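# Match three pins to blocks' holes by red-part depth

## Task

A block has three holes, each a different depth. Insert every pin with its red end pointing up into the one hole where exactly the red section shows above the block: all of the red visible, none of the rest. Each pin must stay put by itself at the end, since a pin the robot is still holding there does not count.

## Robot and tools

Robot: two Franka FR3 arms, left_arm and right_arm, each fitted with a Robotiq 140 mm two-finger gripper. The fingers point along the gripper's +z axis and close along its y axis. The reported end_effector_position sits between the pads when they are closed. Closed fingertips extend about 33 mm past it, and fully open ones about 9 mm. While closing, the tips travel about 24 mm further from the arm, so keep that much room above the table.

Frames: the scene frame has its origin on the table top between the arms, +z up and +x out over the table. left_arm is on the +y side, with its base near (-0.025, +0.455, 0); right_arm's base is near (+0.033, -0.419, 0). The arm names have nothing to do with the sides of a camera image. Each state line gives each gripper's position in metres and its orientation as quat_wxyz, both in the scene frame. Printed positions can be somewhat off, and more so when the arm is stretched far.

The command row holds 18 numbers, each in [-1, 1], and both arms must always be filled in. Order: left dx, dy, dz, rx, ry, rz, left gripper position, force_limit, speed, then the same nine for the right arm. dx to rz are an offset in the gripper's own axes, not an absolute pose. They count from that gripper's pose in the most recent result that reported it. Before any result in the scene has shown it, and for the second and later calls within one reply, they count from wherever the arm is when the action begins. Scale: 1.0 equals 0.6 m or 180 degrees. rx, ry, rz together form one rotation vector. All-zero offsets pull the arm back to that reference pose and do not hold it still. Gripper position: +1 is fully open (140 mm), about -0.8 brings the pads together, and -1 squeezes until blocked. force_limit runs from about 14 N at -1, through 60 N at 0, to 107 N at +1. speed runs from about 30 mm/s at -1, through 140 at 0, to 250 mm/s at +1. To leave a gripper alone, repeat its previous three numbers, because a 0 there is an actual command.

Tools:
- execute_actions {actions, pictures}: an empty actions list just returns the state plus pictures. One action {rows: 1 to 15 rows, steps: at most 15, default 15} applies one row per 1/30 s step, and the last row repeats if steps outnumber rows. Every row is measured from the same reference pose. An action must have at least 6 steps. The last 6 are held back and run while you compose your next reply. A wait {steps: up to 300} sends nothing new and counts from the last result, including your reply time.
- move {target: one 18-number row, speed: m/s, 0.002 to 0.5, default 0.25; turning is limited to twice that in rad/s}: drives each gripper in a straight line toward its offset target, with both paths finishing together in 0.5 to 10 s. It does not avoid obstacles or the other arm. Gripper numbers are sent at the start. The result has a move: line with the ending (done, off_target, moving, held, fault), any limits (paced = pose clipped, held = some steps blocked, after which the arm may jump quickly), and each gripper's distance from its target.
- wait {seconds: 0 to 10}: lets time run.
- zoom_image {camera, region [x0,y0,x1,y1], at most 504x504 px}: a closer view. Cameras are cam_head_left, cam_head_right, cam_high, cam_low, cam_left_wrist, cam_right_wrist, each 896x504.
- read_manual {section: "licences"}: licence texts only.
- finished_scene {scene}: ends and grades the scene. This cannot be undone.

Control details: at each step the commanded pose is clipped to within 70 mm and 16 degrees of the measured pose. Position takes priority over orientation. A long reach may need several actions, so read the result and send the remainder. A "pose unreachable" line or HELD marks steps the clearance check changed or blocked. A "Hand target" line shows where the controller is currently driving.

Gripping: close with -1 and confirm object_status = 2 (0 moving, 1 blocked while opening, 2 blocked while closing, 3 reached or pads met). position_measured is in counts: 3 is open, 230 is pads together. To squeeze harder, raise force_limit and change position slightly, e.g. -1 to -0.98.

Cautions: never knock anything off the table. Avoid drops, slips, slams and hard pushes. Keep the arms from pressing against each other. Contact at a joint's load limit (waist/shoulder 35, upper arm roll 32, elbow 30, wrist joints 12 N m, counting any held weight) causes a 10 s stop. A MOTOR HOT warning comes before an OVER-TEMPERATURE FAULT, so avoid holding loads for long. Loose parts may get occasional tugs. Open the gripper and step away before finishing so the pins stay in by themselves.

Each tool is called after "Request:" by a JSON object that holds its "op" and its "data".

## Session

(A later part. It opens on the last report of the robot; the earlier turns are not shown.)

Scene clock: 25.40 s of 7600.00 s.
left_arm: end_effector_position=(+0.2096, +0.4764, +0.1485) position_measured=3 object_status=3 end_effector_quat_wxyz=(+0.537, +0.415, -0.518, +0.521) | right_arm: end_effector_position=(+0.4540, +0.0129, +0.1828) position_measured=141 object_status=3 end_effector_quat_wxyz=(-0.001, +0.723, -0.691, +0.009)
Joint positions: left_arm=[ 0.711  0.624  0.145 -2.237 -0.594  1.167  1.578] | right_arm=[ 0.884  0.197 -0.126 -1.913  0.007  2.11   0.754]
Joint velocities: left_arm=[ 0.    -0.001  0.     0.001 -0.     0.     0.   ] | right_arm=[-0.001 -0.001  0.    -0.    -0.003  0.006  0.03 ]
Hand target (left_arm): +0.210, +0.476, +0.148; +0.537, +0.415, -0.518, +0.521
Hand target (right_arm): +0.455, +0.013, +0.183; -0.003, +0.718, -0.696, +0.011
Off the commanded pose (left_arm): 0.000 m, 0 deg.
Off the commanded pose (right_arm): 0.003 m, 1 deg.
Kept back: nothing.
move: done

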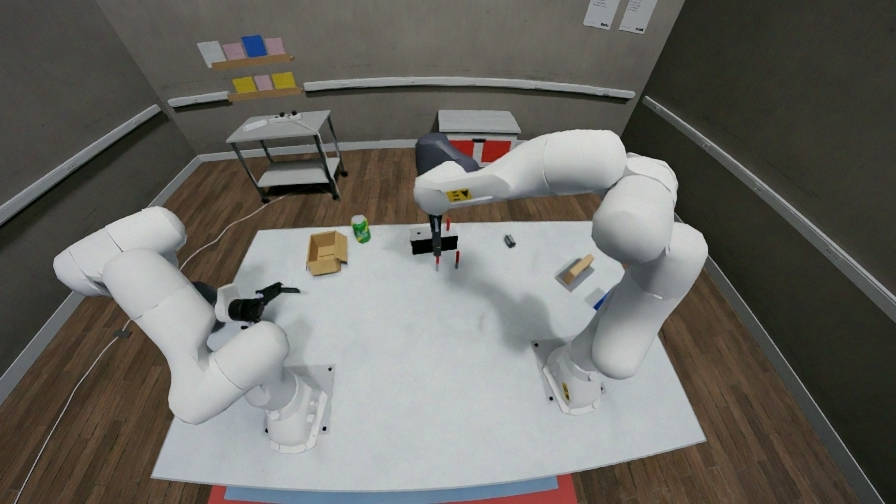

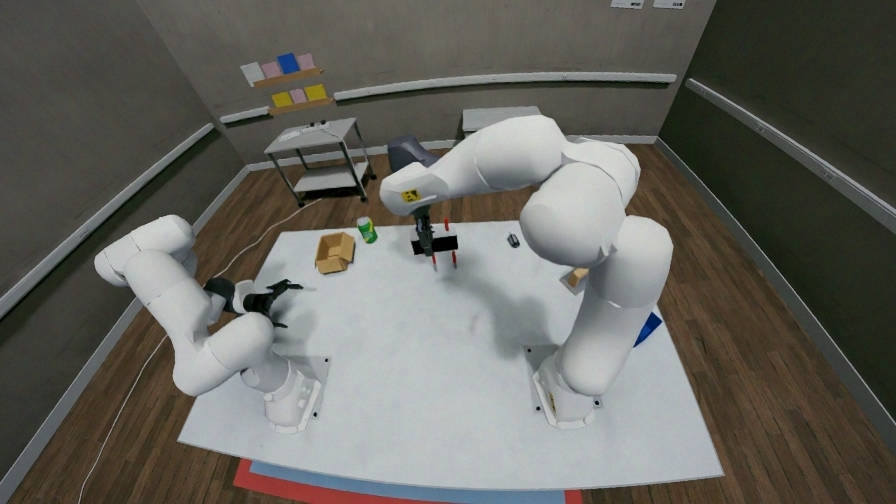

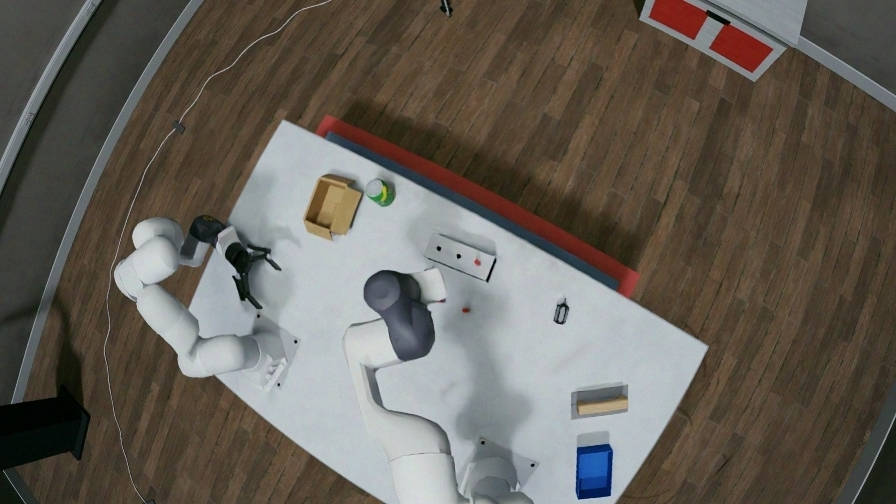

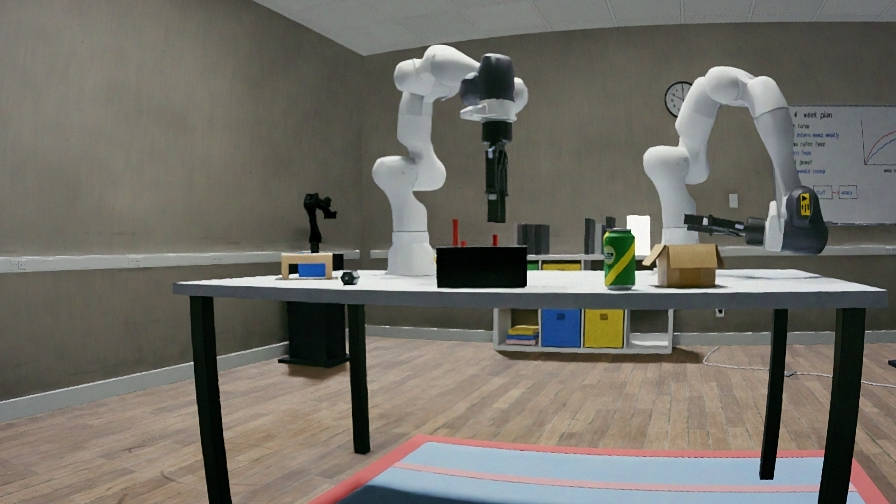

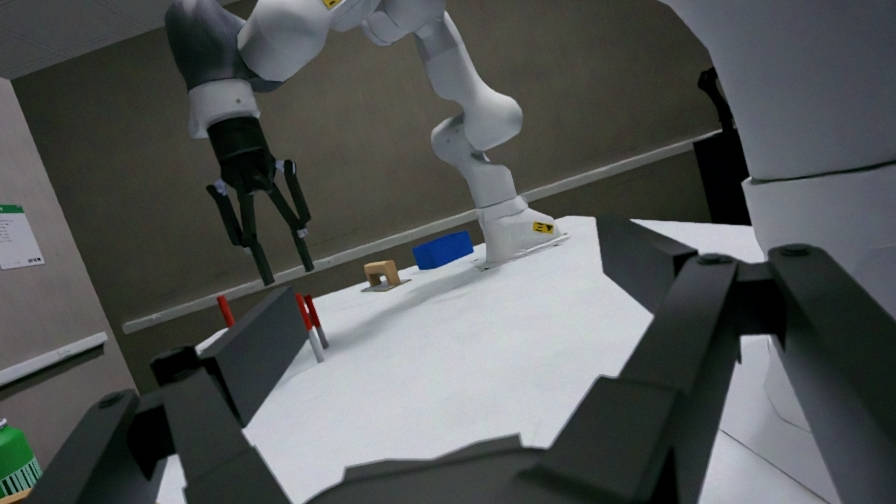

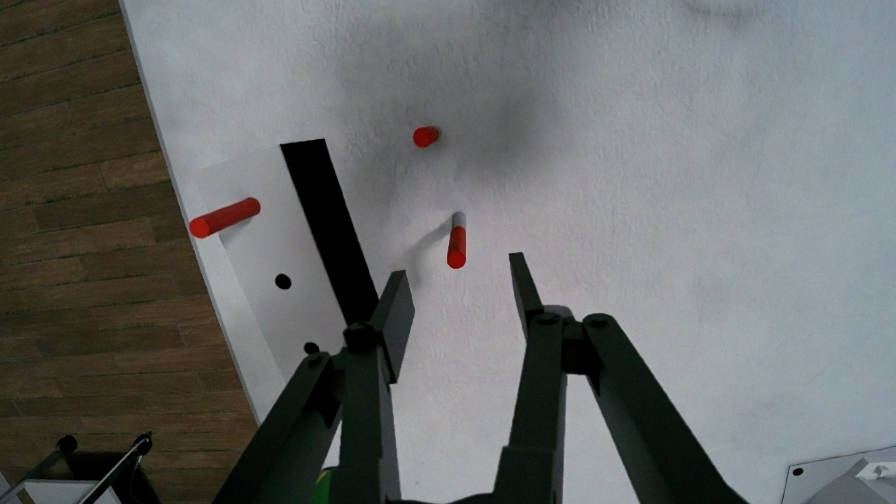

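Request:
{"op": "move", "data": {"target": [0,0,0,0,0,0,1,0,0,-0.001,-0.005,0.107,0.003,0,0,-0.3,0,-0.6], "speed": 0.14}}

Request:
{"op": "execute_actions", "data": {"actions": [{"rows":[[0,0,0,0,0,0,1,0,0,0,0,0,0,0,0,-1,0,-0.4]]}]}}

Request:
{"op": "move", "data": {"target": [0,0,0,0,0,0,1,0,0,0,-0.04,-0.175,0,0,0,-1,0,-0.4], "speed": 0.2}}

Scene clock: 26.70 s of 7600.00 s.
left_arm: end_effector_position=(+0.2096, +0.4764, +0.1485) position_measured=3 object_status=3 end_effector_quat_wxyz=(+0.537, +0.415, -0.518, +0.521) | right_arm: end_effector_position=(+0.4560, +0.0111, +0.1177) position_measured=167 object_status=3 end_effector_quat_wxyz=(-0.001, +0.722, -0.692, +0.014)
Joint positions: left_arm=[ 0.711  0.624  0.145 -2.237 -0.594  1.167  1.578] | right_arm=[ 0.883  0.276 -0.126 -1.982  0.008  2.257  0.757]
Joint velocities: left_arm=[-0.     0.002  0.001  0.     0.001  0.     0.   ] | right_arm=[ 0.001 -0.    -0.001 -0.001 -0.     0.011 -0.001]
Hand target (left_arm): +0.210, +0.476, +0.148; +0.537, +0.415, -0.518, +0.521
Hand target (right_arm): +0.457, +0.013, +0.118; -0.004, +0.723, -0.691, +0.012
Off the commanded pose (left_arm): 0.000 m, 0 deg.
Off the commanded pose (right_arm): 0.003 m, 0 deg.
Kept back: nothing.
move: done

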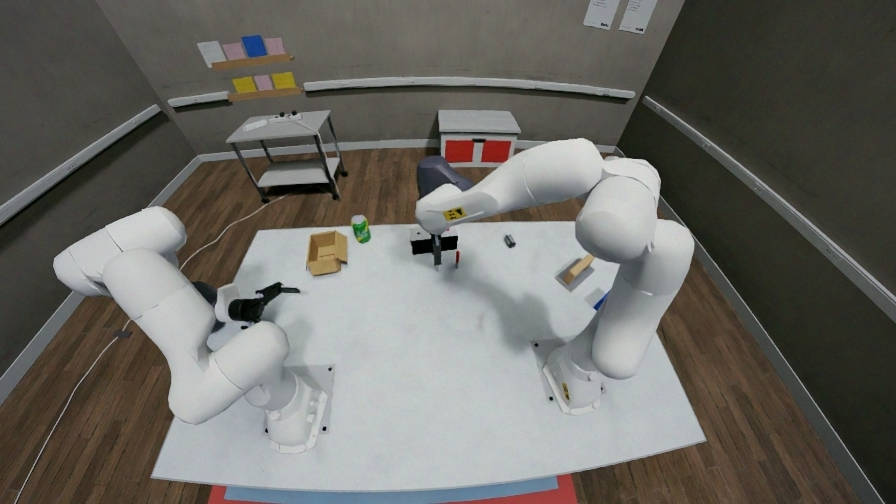

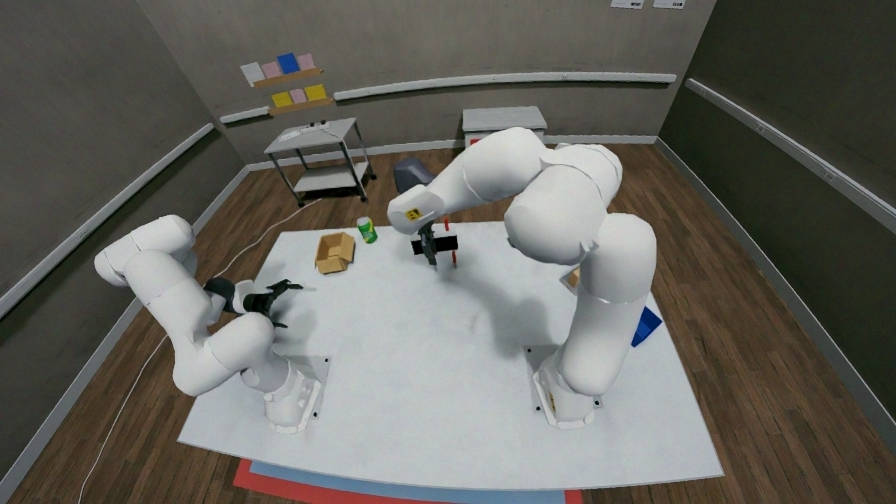

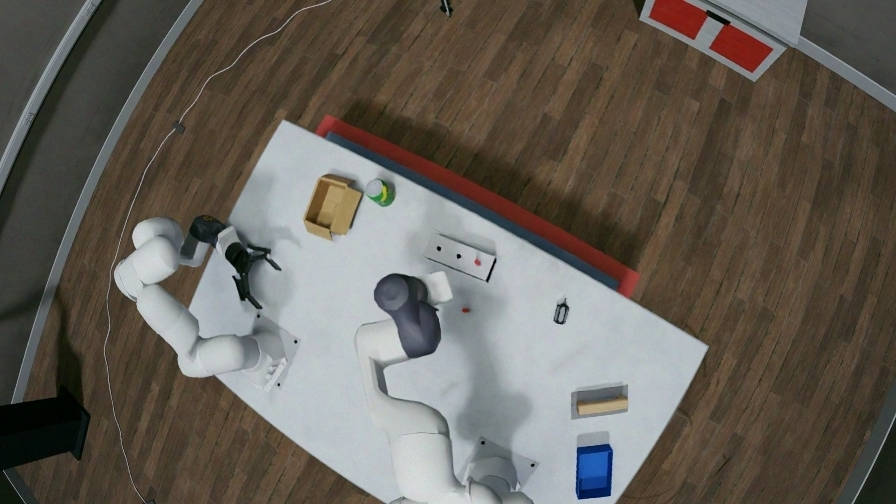

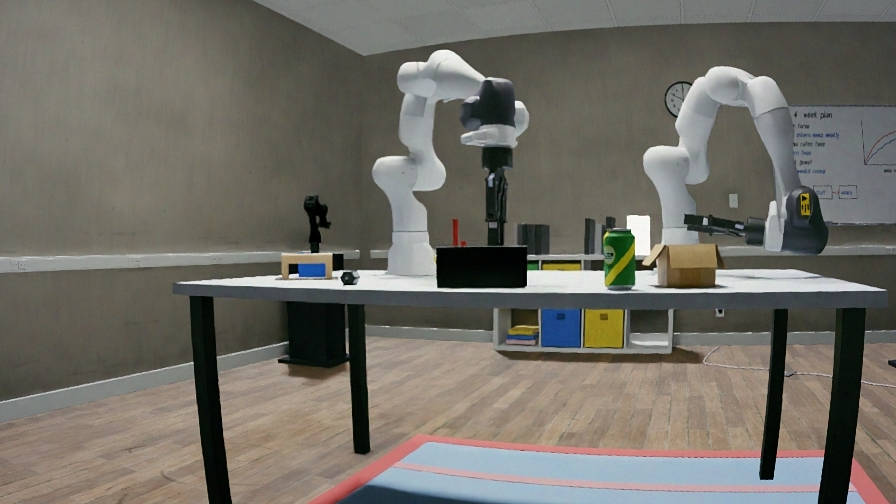

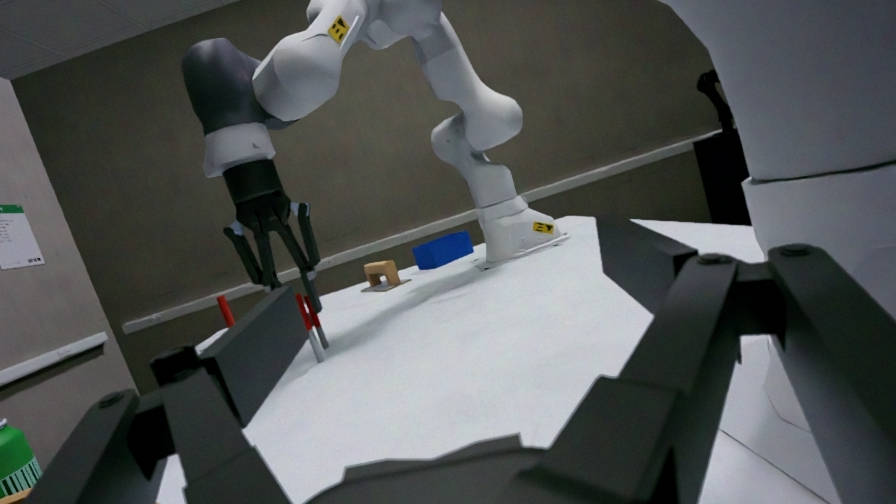

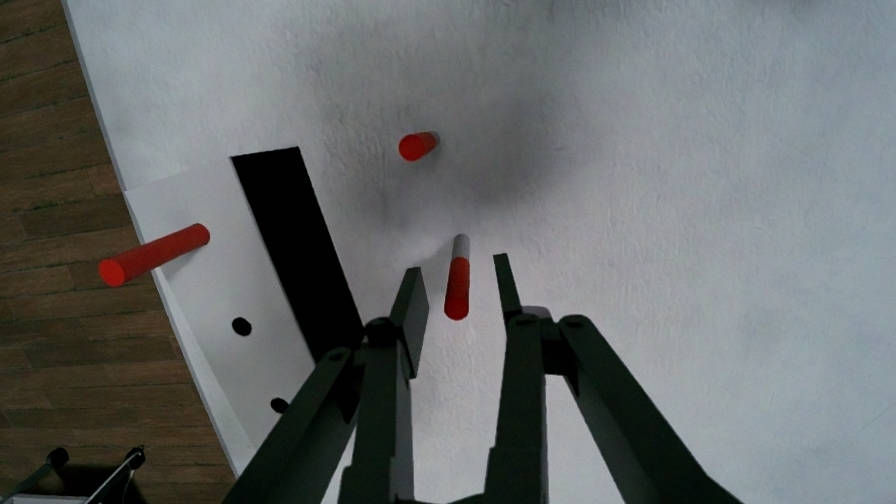

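Scene clock: 27.00 s of 7600.00 s.
left_arm: end_effector_position=(+0.2096, +0.4764, +0.1485) position_measured=3 object_status=3 end_effector_quat_wxyz=(+0.537, +0.415, -0.518, +0.521) | right_arm: end_effector_position=(+0.4560, +0.0111, +0.1177) position_measured=207 object_status=0 end_effector_quat_wxyz=(-0.001, +0.722, -0.692, +0.014)
Joint positions: left_arm=[ 0.711  0.624  0.145 -2.237 -0.594  1.167  1.578] | right_arm=[ 0.883  0.276 -0.126 -1.982  0.008  2.258  0.757]
Joint velocities: left_arm=[-0.001  0.     0.     0.001  0.     0.001 -0.001] | right_arm=[-0.    -0.002 -0.     0.002  0.     0.     0.   ]
Steps of this call (steps 1 to 9: the first 9 steps of this action). Readings (end_effector_position | what the end effector reports):
1: left_arm (+0.2096, +0.4764, +0.1485) | right_arm (+0.4560, +0.0111, +0.1177) | left_arm position_measured=3 object_status=3 | right_arm position_measured=167 object_status=0
2: left_arm (+0.2096, +0.4764, +0.1485) | right_arm (+0.4560, +0.0111, +0.1177) | left_arm position_measured=3 object_status=3 | right_arm position_measured=171 object_status=0
4: left_arm (+0.2096, +0.4764, +0.1485) | right_arm (+0.4560, +0.0111, +0.1177) | left_arm position_measured=3 object_status=3 | right_arm position_measured=181 object_status=0
8: left_arm (+0.2096, +0.4764, +0.1485) | right_arm (+0.4560, +0.0111, +0.1177) | left_arm position_measured=3 object_status=3 | right_arm position_measured=202 object_status=0
9: the state above

Scene clock: 28.47 s of 7600.00 s.
left_arm: end_effector_position=(+0.2096, +0.4764, +0.1485) position_measured=3 object_status=3 end_effector_quat_wxyz=(+0.537, +0.415, -0.518, +0.521) | right_arm: end_effector_position=(+0.4773, +0.0170, +0.2227) position_measured=216 object_status=2 end_effector_quat_wxyz=(-0.003, +0.720, -0.694, +0.013)
Joint positions: left_arm=[ 0.711  0.624  0.145 -2.237 -0.594  1.167  1.578] | right_arm=[ 0.87   0.219 -0.136 -1.779  0.005  2.002  0.742]
Joint velocities: left_arm=[-0.    -0.002 -0.     0.001  0.     0.001  0.001] | right_arm=[-0.     0.    -0.002  0.001  0.001 -0.012 -0.003]
Hand target (left_arm): +0.210, +0.476, +0.148; +0.537, +0.415, -0.518, +0.521
Hand target (right_arm): +0.479, +0.014, +0.223; -0.001, +0.722, -0.692, +0.015
Off your previous action's commanded pose (left_arm): 0.000 m, 0 deg at its last step (step 6 of this call).
Off your previous action's commanded pose (right_arm): 0.000 m, 0 deg at its last step (step 6 of this call).
Off the commanded pose (left_arm): 0.000 m, 0 deg.
Off the commanded pose (right_arm): 0.003 m, 0 deg.
Kept back: nothing.
move: done

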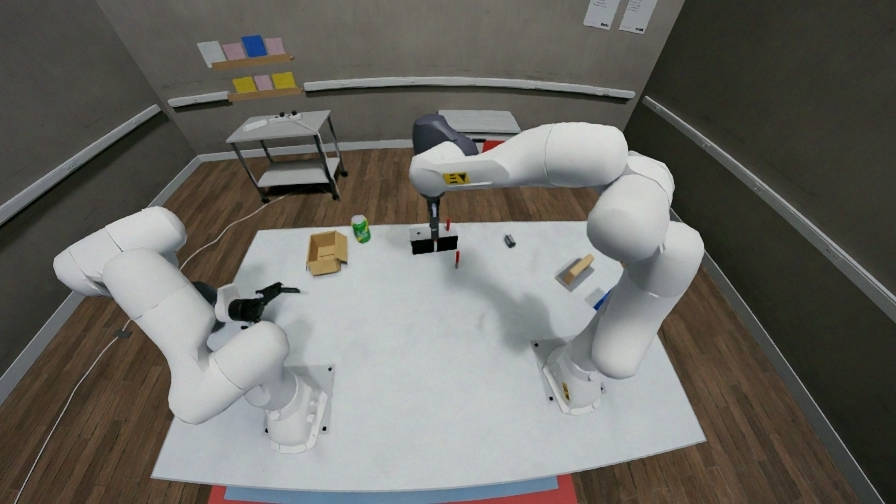

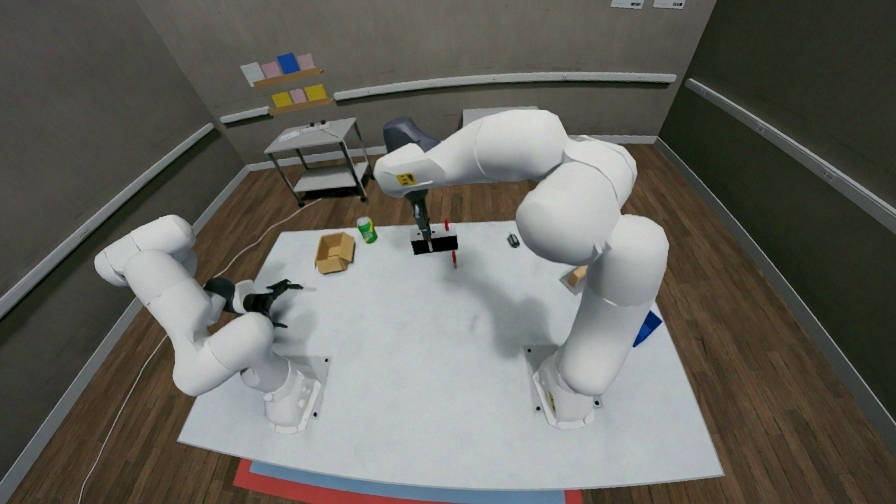

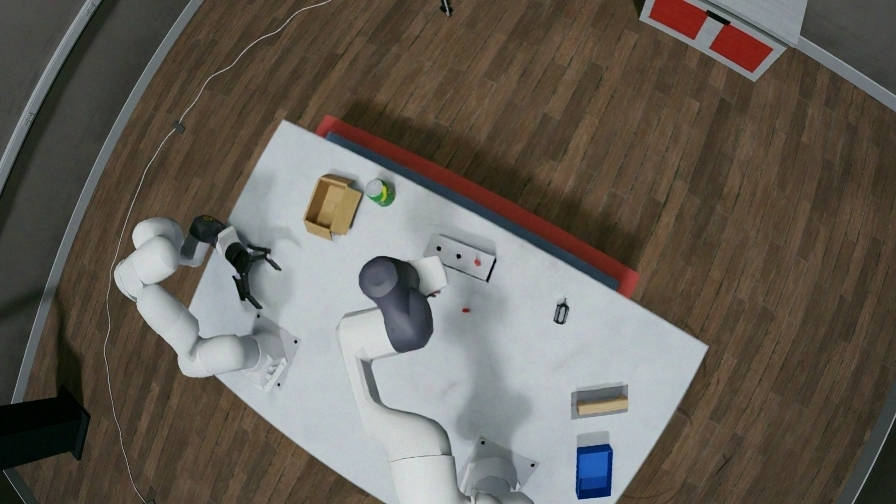

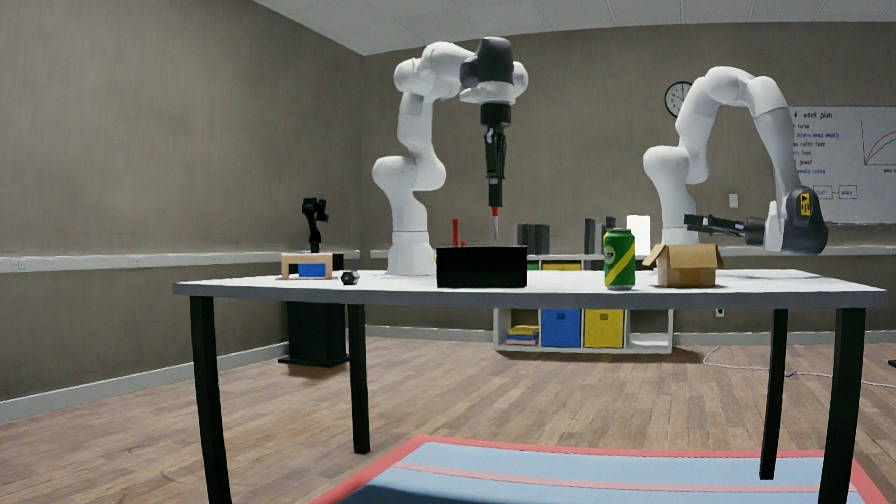

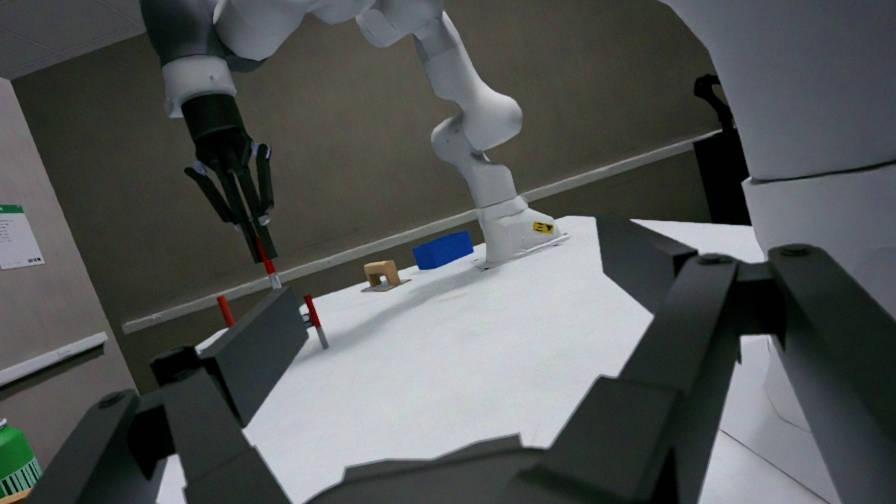

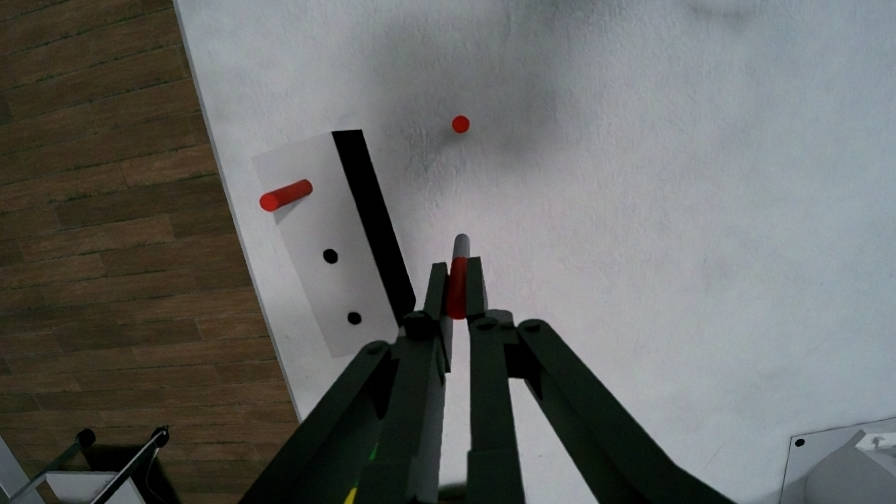

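Request:
{"op": "move", "data": {"target": [0,0,0,0,0,0,1,0,0,0,-0.186,0.004,0,0.001,0,-1,0,-0.4], "speed": 0.18}}

Request:
{"op": "move", "data": {"target": [0,0,0,0,0,0,1,0,0,-0.001,-0.002,0.017,0,0,0,-1,0,-0.4], "speed": 0.03}}

Request:
{"op": "zoom_image", "data": {"camera": "cam_right_wrist", "region": [410,180,510,280]}}

Scene clock: 29.97 s of 7600.00 s.
left_arm: end_effector_position=(+0.2096, +0.4764, +0.1485) position_measured=3 object_status=3 end_effector_quat_wxyz=(+0.537, +0.415, -0.518, +0.521) | right_arm: end_effector_position=(+0.5896, +0.0209, +0.2205) position_measured=216 object_status=2 end_effector_quat_wxyz=(-0.004, +0.716, -0.698, +0.016)
Joint positions: left_arm=[ 0.711  0.624  0.145 -2.237 -0.594  1.167  1.578] | right_arm=[ 0.741  0.513 -0.134 -1.351  0.036  1.872  0.631]
Joint velocities: left_arm=[-0.001 -0.    -0.001  0.001  0.001  0.    -0.001] | right_arm=[-0.006  0.002  0.004  0.002 -0.001 -0.014 -0.02 ]
Hand target (left_arm): +0.210, +0.476, +0.148; +0.537, +0.415, -0.518, +0.521
Hand target (right_arm): +0.589, +0.020, +0.221; -0.002, +0.720, -0.694, +0.015
Off the commanded pose (left_arm): 0.000 m, 0 deg.
Off the commanded pose (right_arm): 0.002 m, 1 deg.
Kept back: nothing.
move: done

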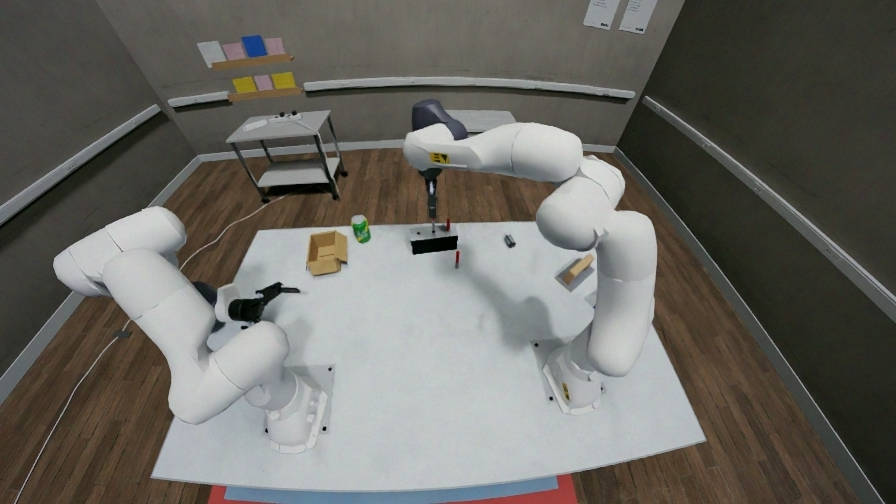

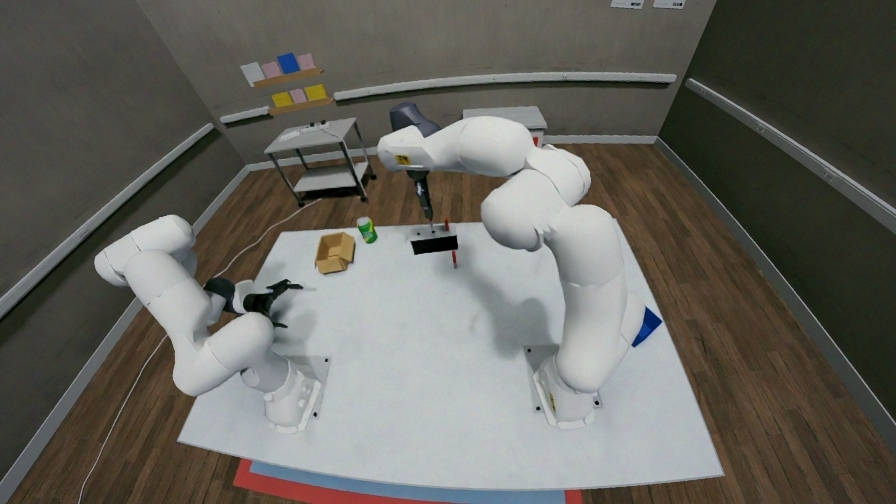

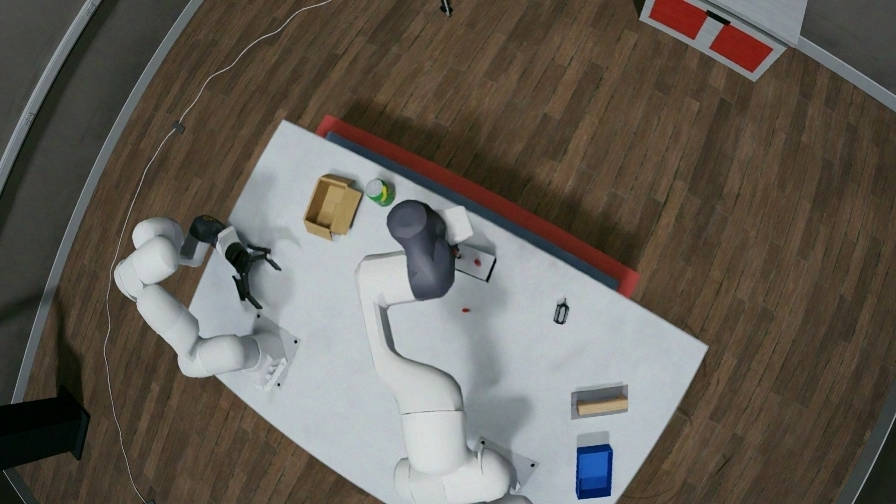

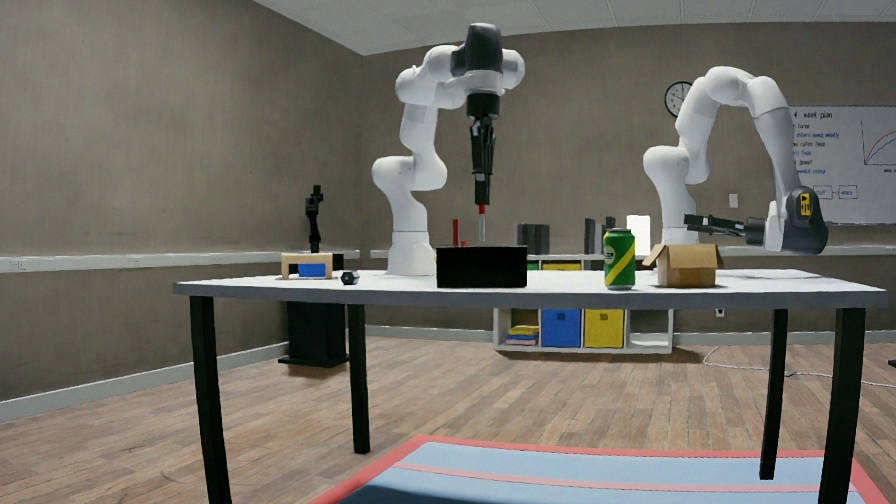

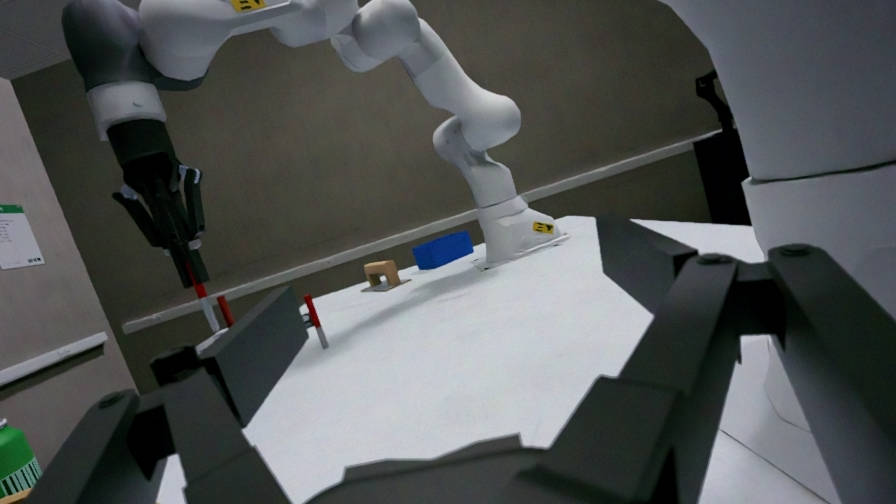

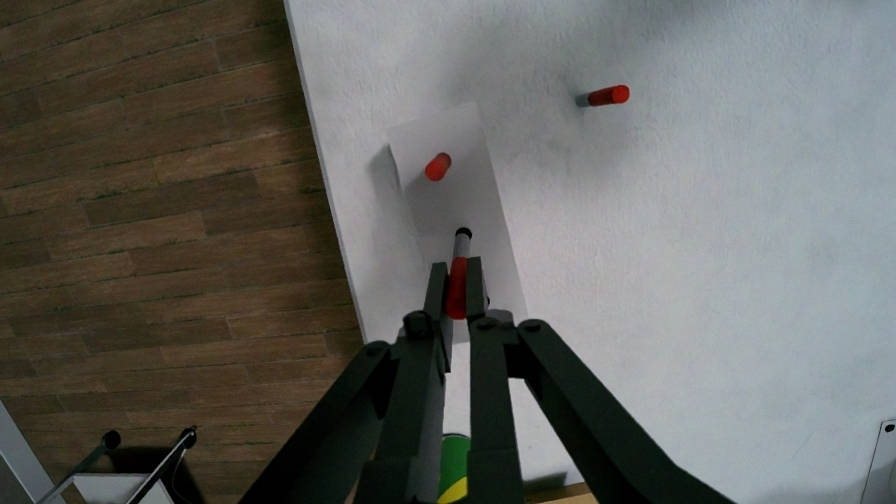

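Scene clock: 30.70 s of 7600.00 s.
left_arm: end_effector_position=(+0.2096, +0.4764, +0.1485) position_measured=3 object_status=3 end_effector_quat_wxyz=(+0.537, +0.415, -0.518, +0.521) | right_arm: end_effector_position=(+0.5895, +0.0201, +0.2099) position_measured=216 object_status=2 end_effector_quat_wxyz=(-0.000, +0.716, -0.698, +0.017)
Joint positions: left_arm=[ 0.711  0.624  0.145 -2.237 -0.594  1.167  1.578] | right_arm=[ 0.741  0.522 -0.134 -1.363  0.036  1.886  0.63 ]
Joint velocities: left_arm=[-0.001 -0.     0.     0.     0.001 -0.001 -0.   ] | right_arm=[ 0.001  0.001 -0.002 -0.001  0.001  0.009 -0.001]
Hand target (left_arm): +0.210, +0.476, +0.148; +0.537, +0.415, -0.518, +0.521
Hand target (right_arm): +0.591, +0.021, +0.210; -0.004, +0.716, -0.698, +0.016
Off the commanded pose (left_arm): 0.000 m, 0 deg.
Off the commanded pose (right_arm): 0.002 m, 0 deg.
Kept back: nothing.
move: done

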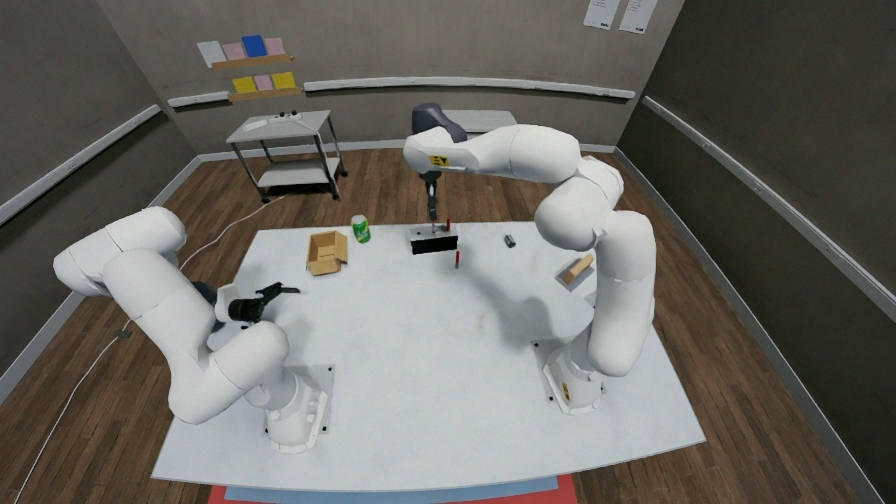

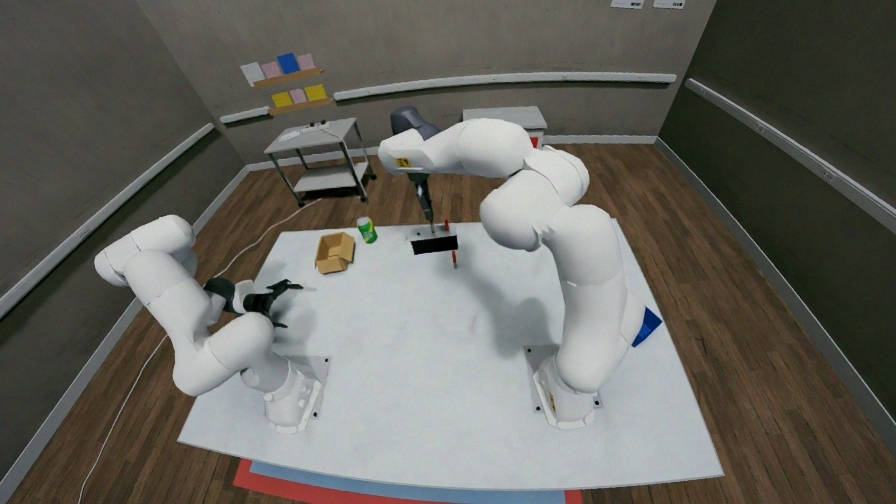

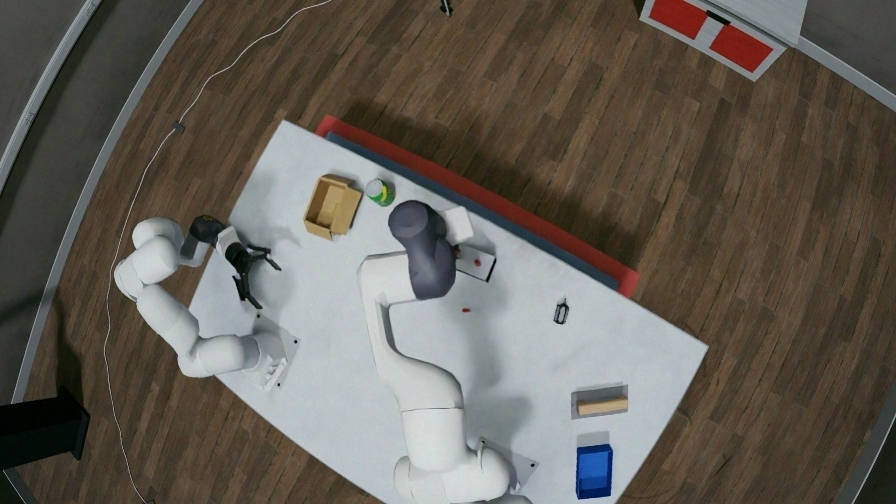

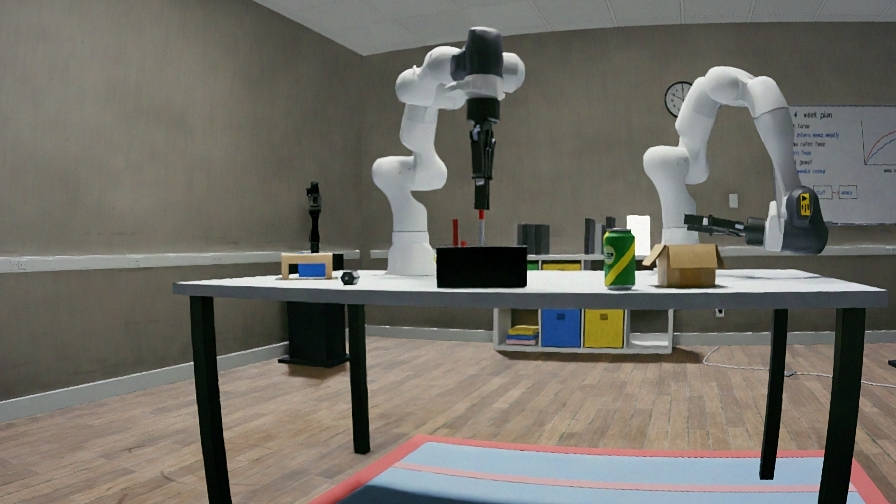

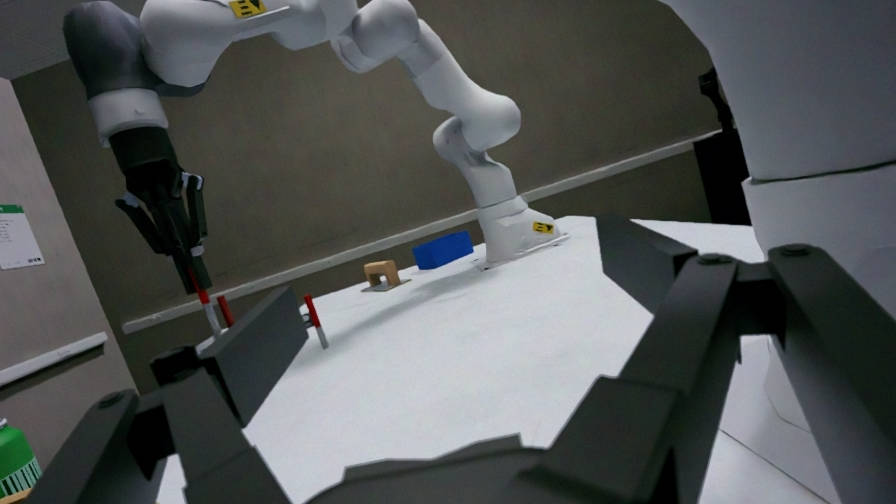

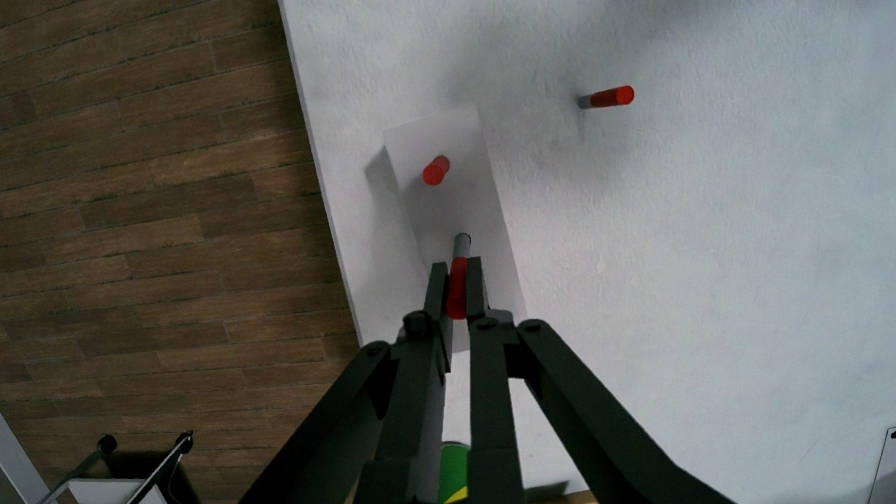

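Region (410, 180, 510, 280) of cam_right_wrist's 896x504 image, scaled by 5.040, with more detail than that image has.

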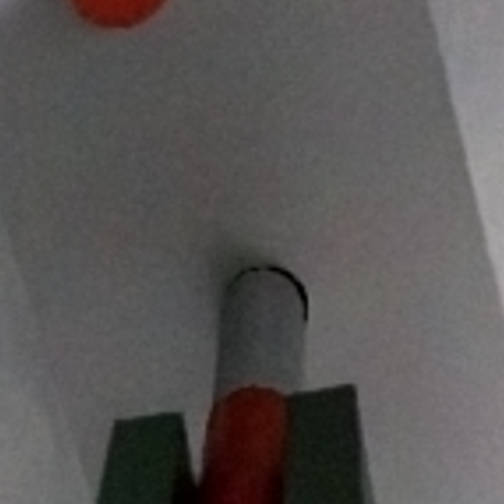

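Same situation as before; same fix.

Request:
{"op": "execute_actions", "data": {"actions": [{"rows":[[0,0,0,0,0,0,1,0,0,-0.0068,0.001,0,0.001,-0.001,0,-1,0,-0.4],[0,0,0,0,0,0,1,0,0,-0.0068,0.001,0,0.001,-0.001,0,-1,0,-0.4],[0,0,0,0,0,0,1,0,0,-0.0068,0.001,0,0.001,-0.001,0,-1,0,-0.4],[0,0,0,0,0,0,1,0,0,-0.0068,0.001,0.002,0.001,-0.001,0,-1,0,-0.4],[0,0,0,0,0,0,1,0,0,-0.0068,0.001,0.005,0.001,-0.001,0,-1,0,-0.4],[0,0,0,0,0,0,1,0,0,-0.0068,0.001,0.008,0.001,-0.001,0,-1,0,-0.4],[0,0,0,0,0,0,1,0,0,-0.0068,0.001,0.011,0.001,-0.001,0,-1,0,-0.4],[0,0,0,0,0,0,1,0,0,-0.0068,0.001,0.014,0.001,-0.001,0,-1,0,-0.4]]}]}}

Request:
{"op": "execute_actions", "data": {"actions": [{"steps":8}]}}

Scene clock: 31.40 s of 7600.00 s.
left_arm: end_effector_position=(+0.2096, +0.4764, +0.1485) position_measured=3 object_status=3 end_effector_quat_wxyz=(+0.537, +0.415, -0.518, +0.521) | right_arm: end_effector_position=(+0.5890, +0.0213, +0.2050) position_measured=216 object_status=2 end_effector_quat_wxyz=(-0.000, +0.717, -0.697, +0.017)
Joint positions: left_arm=[ 0.711  0.624  0.145 -2.237 -0.594  1.167  1.578] | right_arm=[ 0.743  0.525 -0.134 -1.37   0.036  1.896  0.63 ]
Joint velocities: left_arm=[-0.     0.001  0.002 -0.001 -0.001 -0.    -0.   ] | right_arm=[ 0.001  0.022 -0.    -0.044 -0.001  0.075  0.   ]
Steps of this call (steps 1 to 12: nothing new was sent; steps 13 to 21: the first 9 steps of this action). Readings (end_effector_position | what the end effector reports):
13: left_arm (+0.2096, +0.4764, +0.1485) | right_arm (+0.5898, +0.0205, +0.2100) | left_arm position_measured=3 object_status=3 | right_arm position_measured=216 object_status=2
14: left_arm (+0.2096, +0.4764, +0.1485) | right_arm (+0.5897, +0.0206, +0.2098) | left_arm position_measured=3 object_status=3 | right_arm position_measured=216 object_status=2
16: left_arm (+0.2096, +0.4764, +0.1485) | right_arm (+0.5893, +0.0209, +0.2092) | left_arm position_measured=3 object_status=3 | right_arm position_measured=216 object_status=2
20: left_arm (+0.2096, +0.4764, +0.1485) | right_arm (+0.5888, +0.0212, +0.2061) | left_arm position_measured=3 object_status=3 | right_arm position_measured=216 object_status=2
21: the state above

Scene clock: 31.67 s of 7600.00 s.
left_arm: end_effector_position=(+0.2096, +0.4764, +0.1485) position_measured=3 object_status=3 end_effector_quat_wxyz=(+0.537, +0.415, -0.518, +0.521) | right_arm: end_effector_position=(+0.5892, +0.0213, +0.2016) position_measured=216 object_status=2 end_effector_quat_wxyz=(-0.000, +0.717, -0.697, +0.017)
Joint positions: left_arm=[ 0.711  0.624  0.145 -2.237 -0.594  1.167  1.578] | right_arm=[ 0.743  0.528 -0.134 -1.374  0.036  1.903  0.63 ]
Joint velocities: left_arm=[-0.    -0.     0.     0.     0.001 -0.     0.001] | right_arm=[-0.001 -0.002  0.002 -0.003 -0.     0.005  0.001]
Hand target (left_arm): +0.210, +0.476, +0.148; +0.537, +0.415, -0.518, +0.521
Hand target (right_arm): +0.589, +0.024, +0.201; -0.003, +0.716, -0.698, +0.016
Off the commanded pose (left_arm): 0.000 m, 0 deg.
Off the commanded pose (right_arm): 0.003 m, 0 deg.
Kept back: nothing.
Steps of this call (steps 1 to 6: the last 6 steps of your previous action; steps 7 to 8: nothing new was sent). Readings (end_effector_position | what the end effector reports):
1: left_arm (+0.2096, +0.4764, +0.1485) | right_arm (+0.5891, +0.0212, +0.2041) | left_arm position_measured=3 object_status=3 | right_arm position_measured=216 object_status=2
2: left_arm (+0.2096, +0.4764, +0.1485) | right_arm (+0.5891, +0.0212, +0.2032) | left_arm position_measured=3 object_status=3 | right_arm position_measured=216 object_status=2
4: left_arm (+0.2096, +0.4764, +0.1485) | right_arm (+0.5892, +0.0212, +0.2022) | left_arm position_measured=3 object_status=3 | right_arm position_measured=216 object_status=2
8: the state above


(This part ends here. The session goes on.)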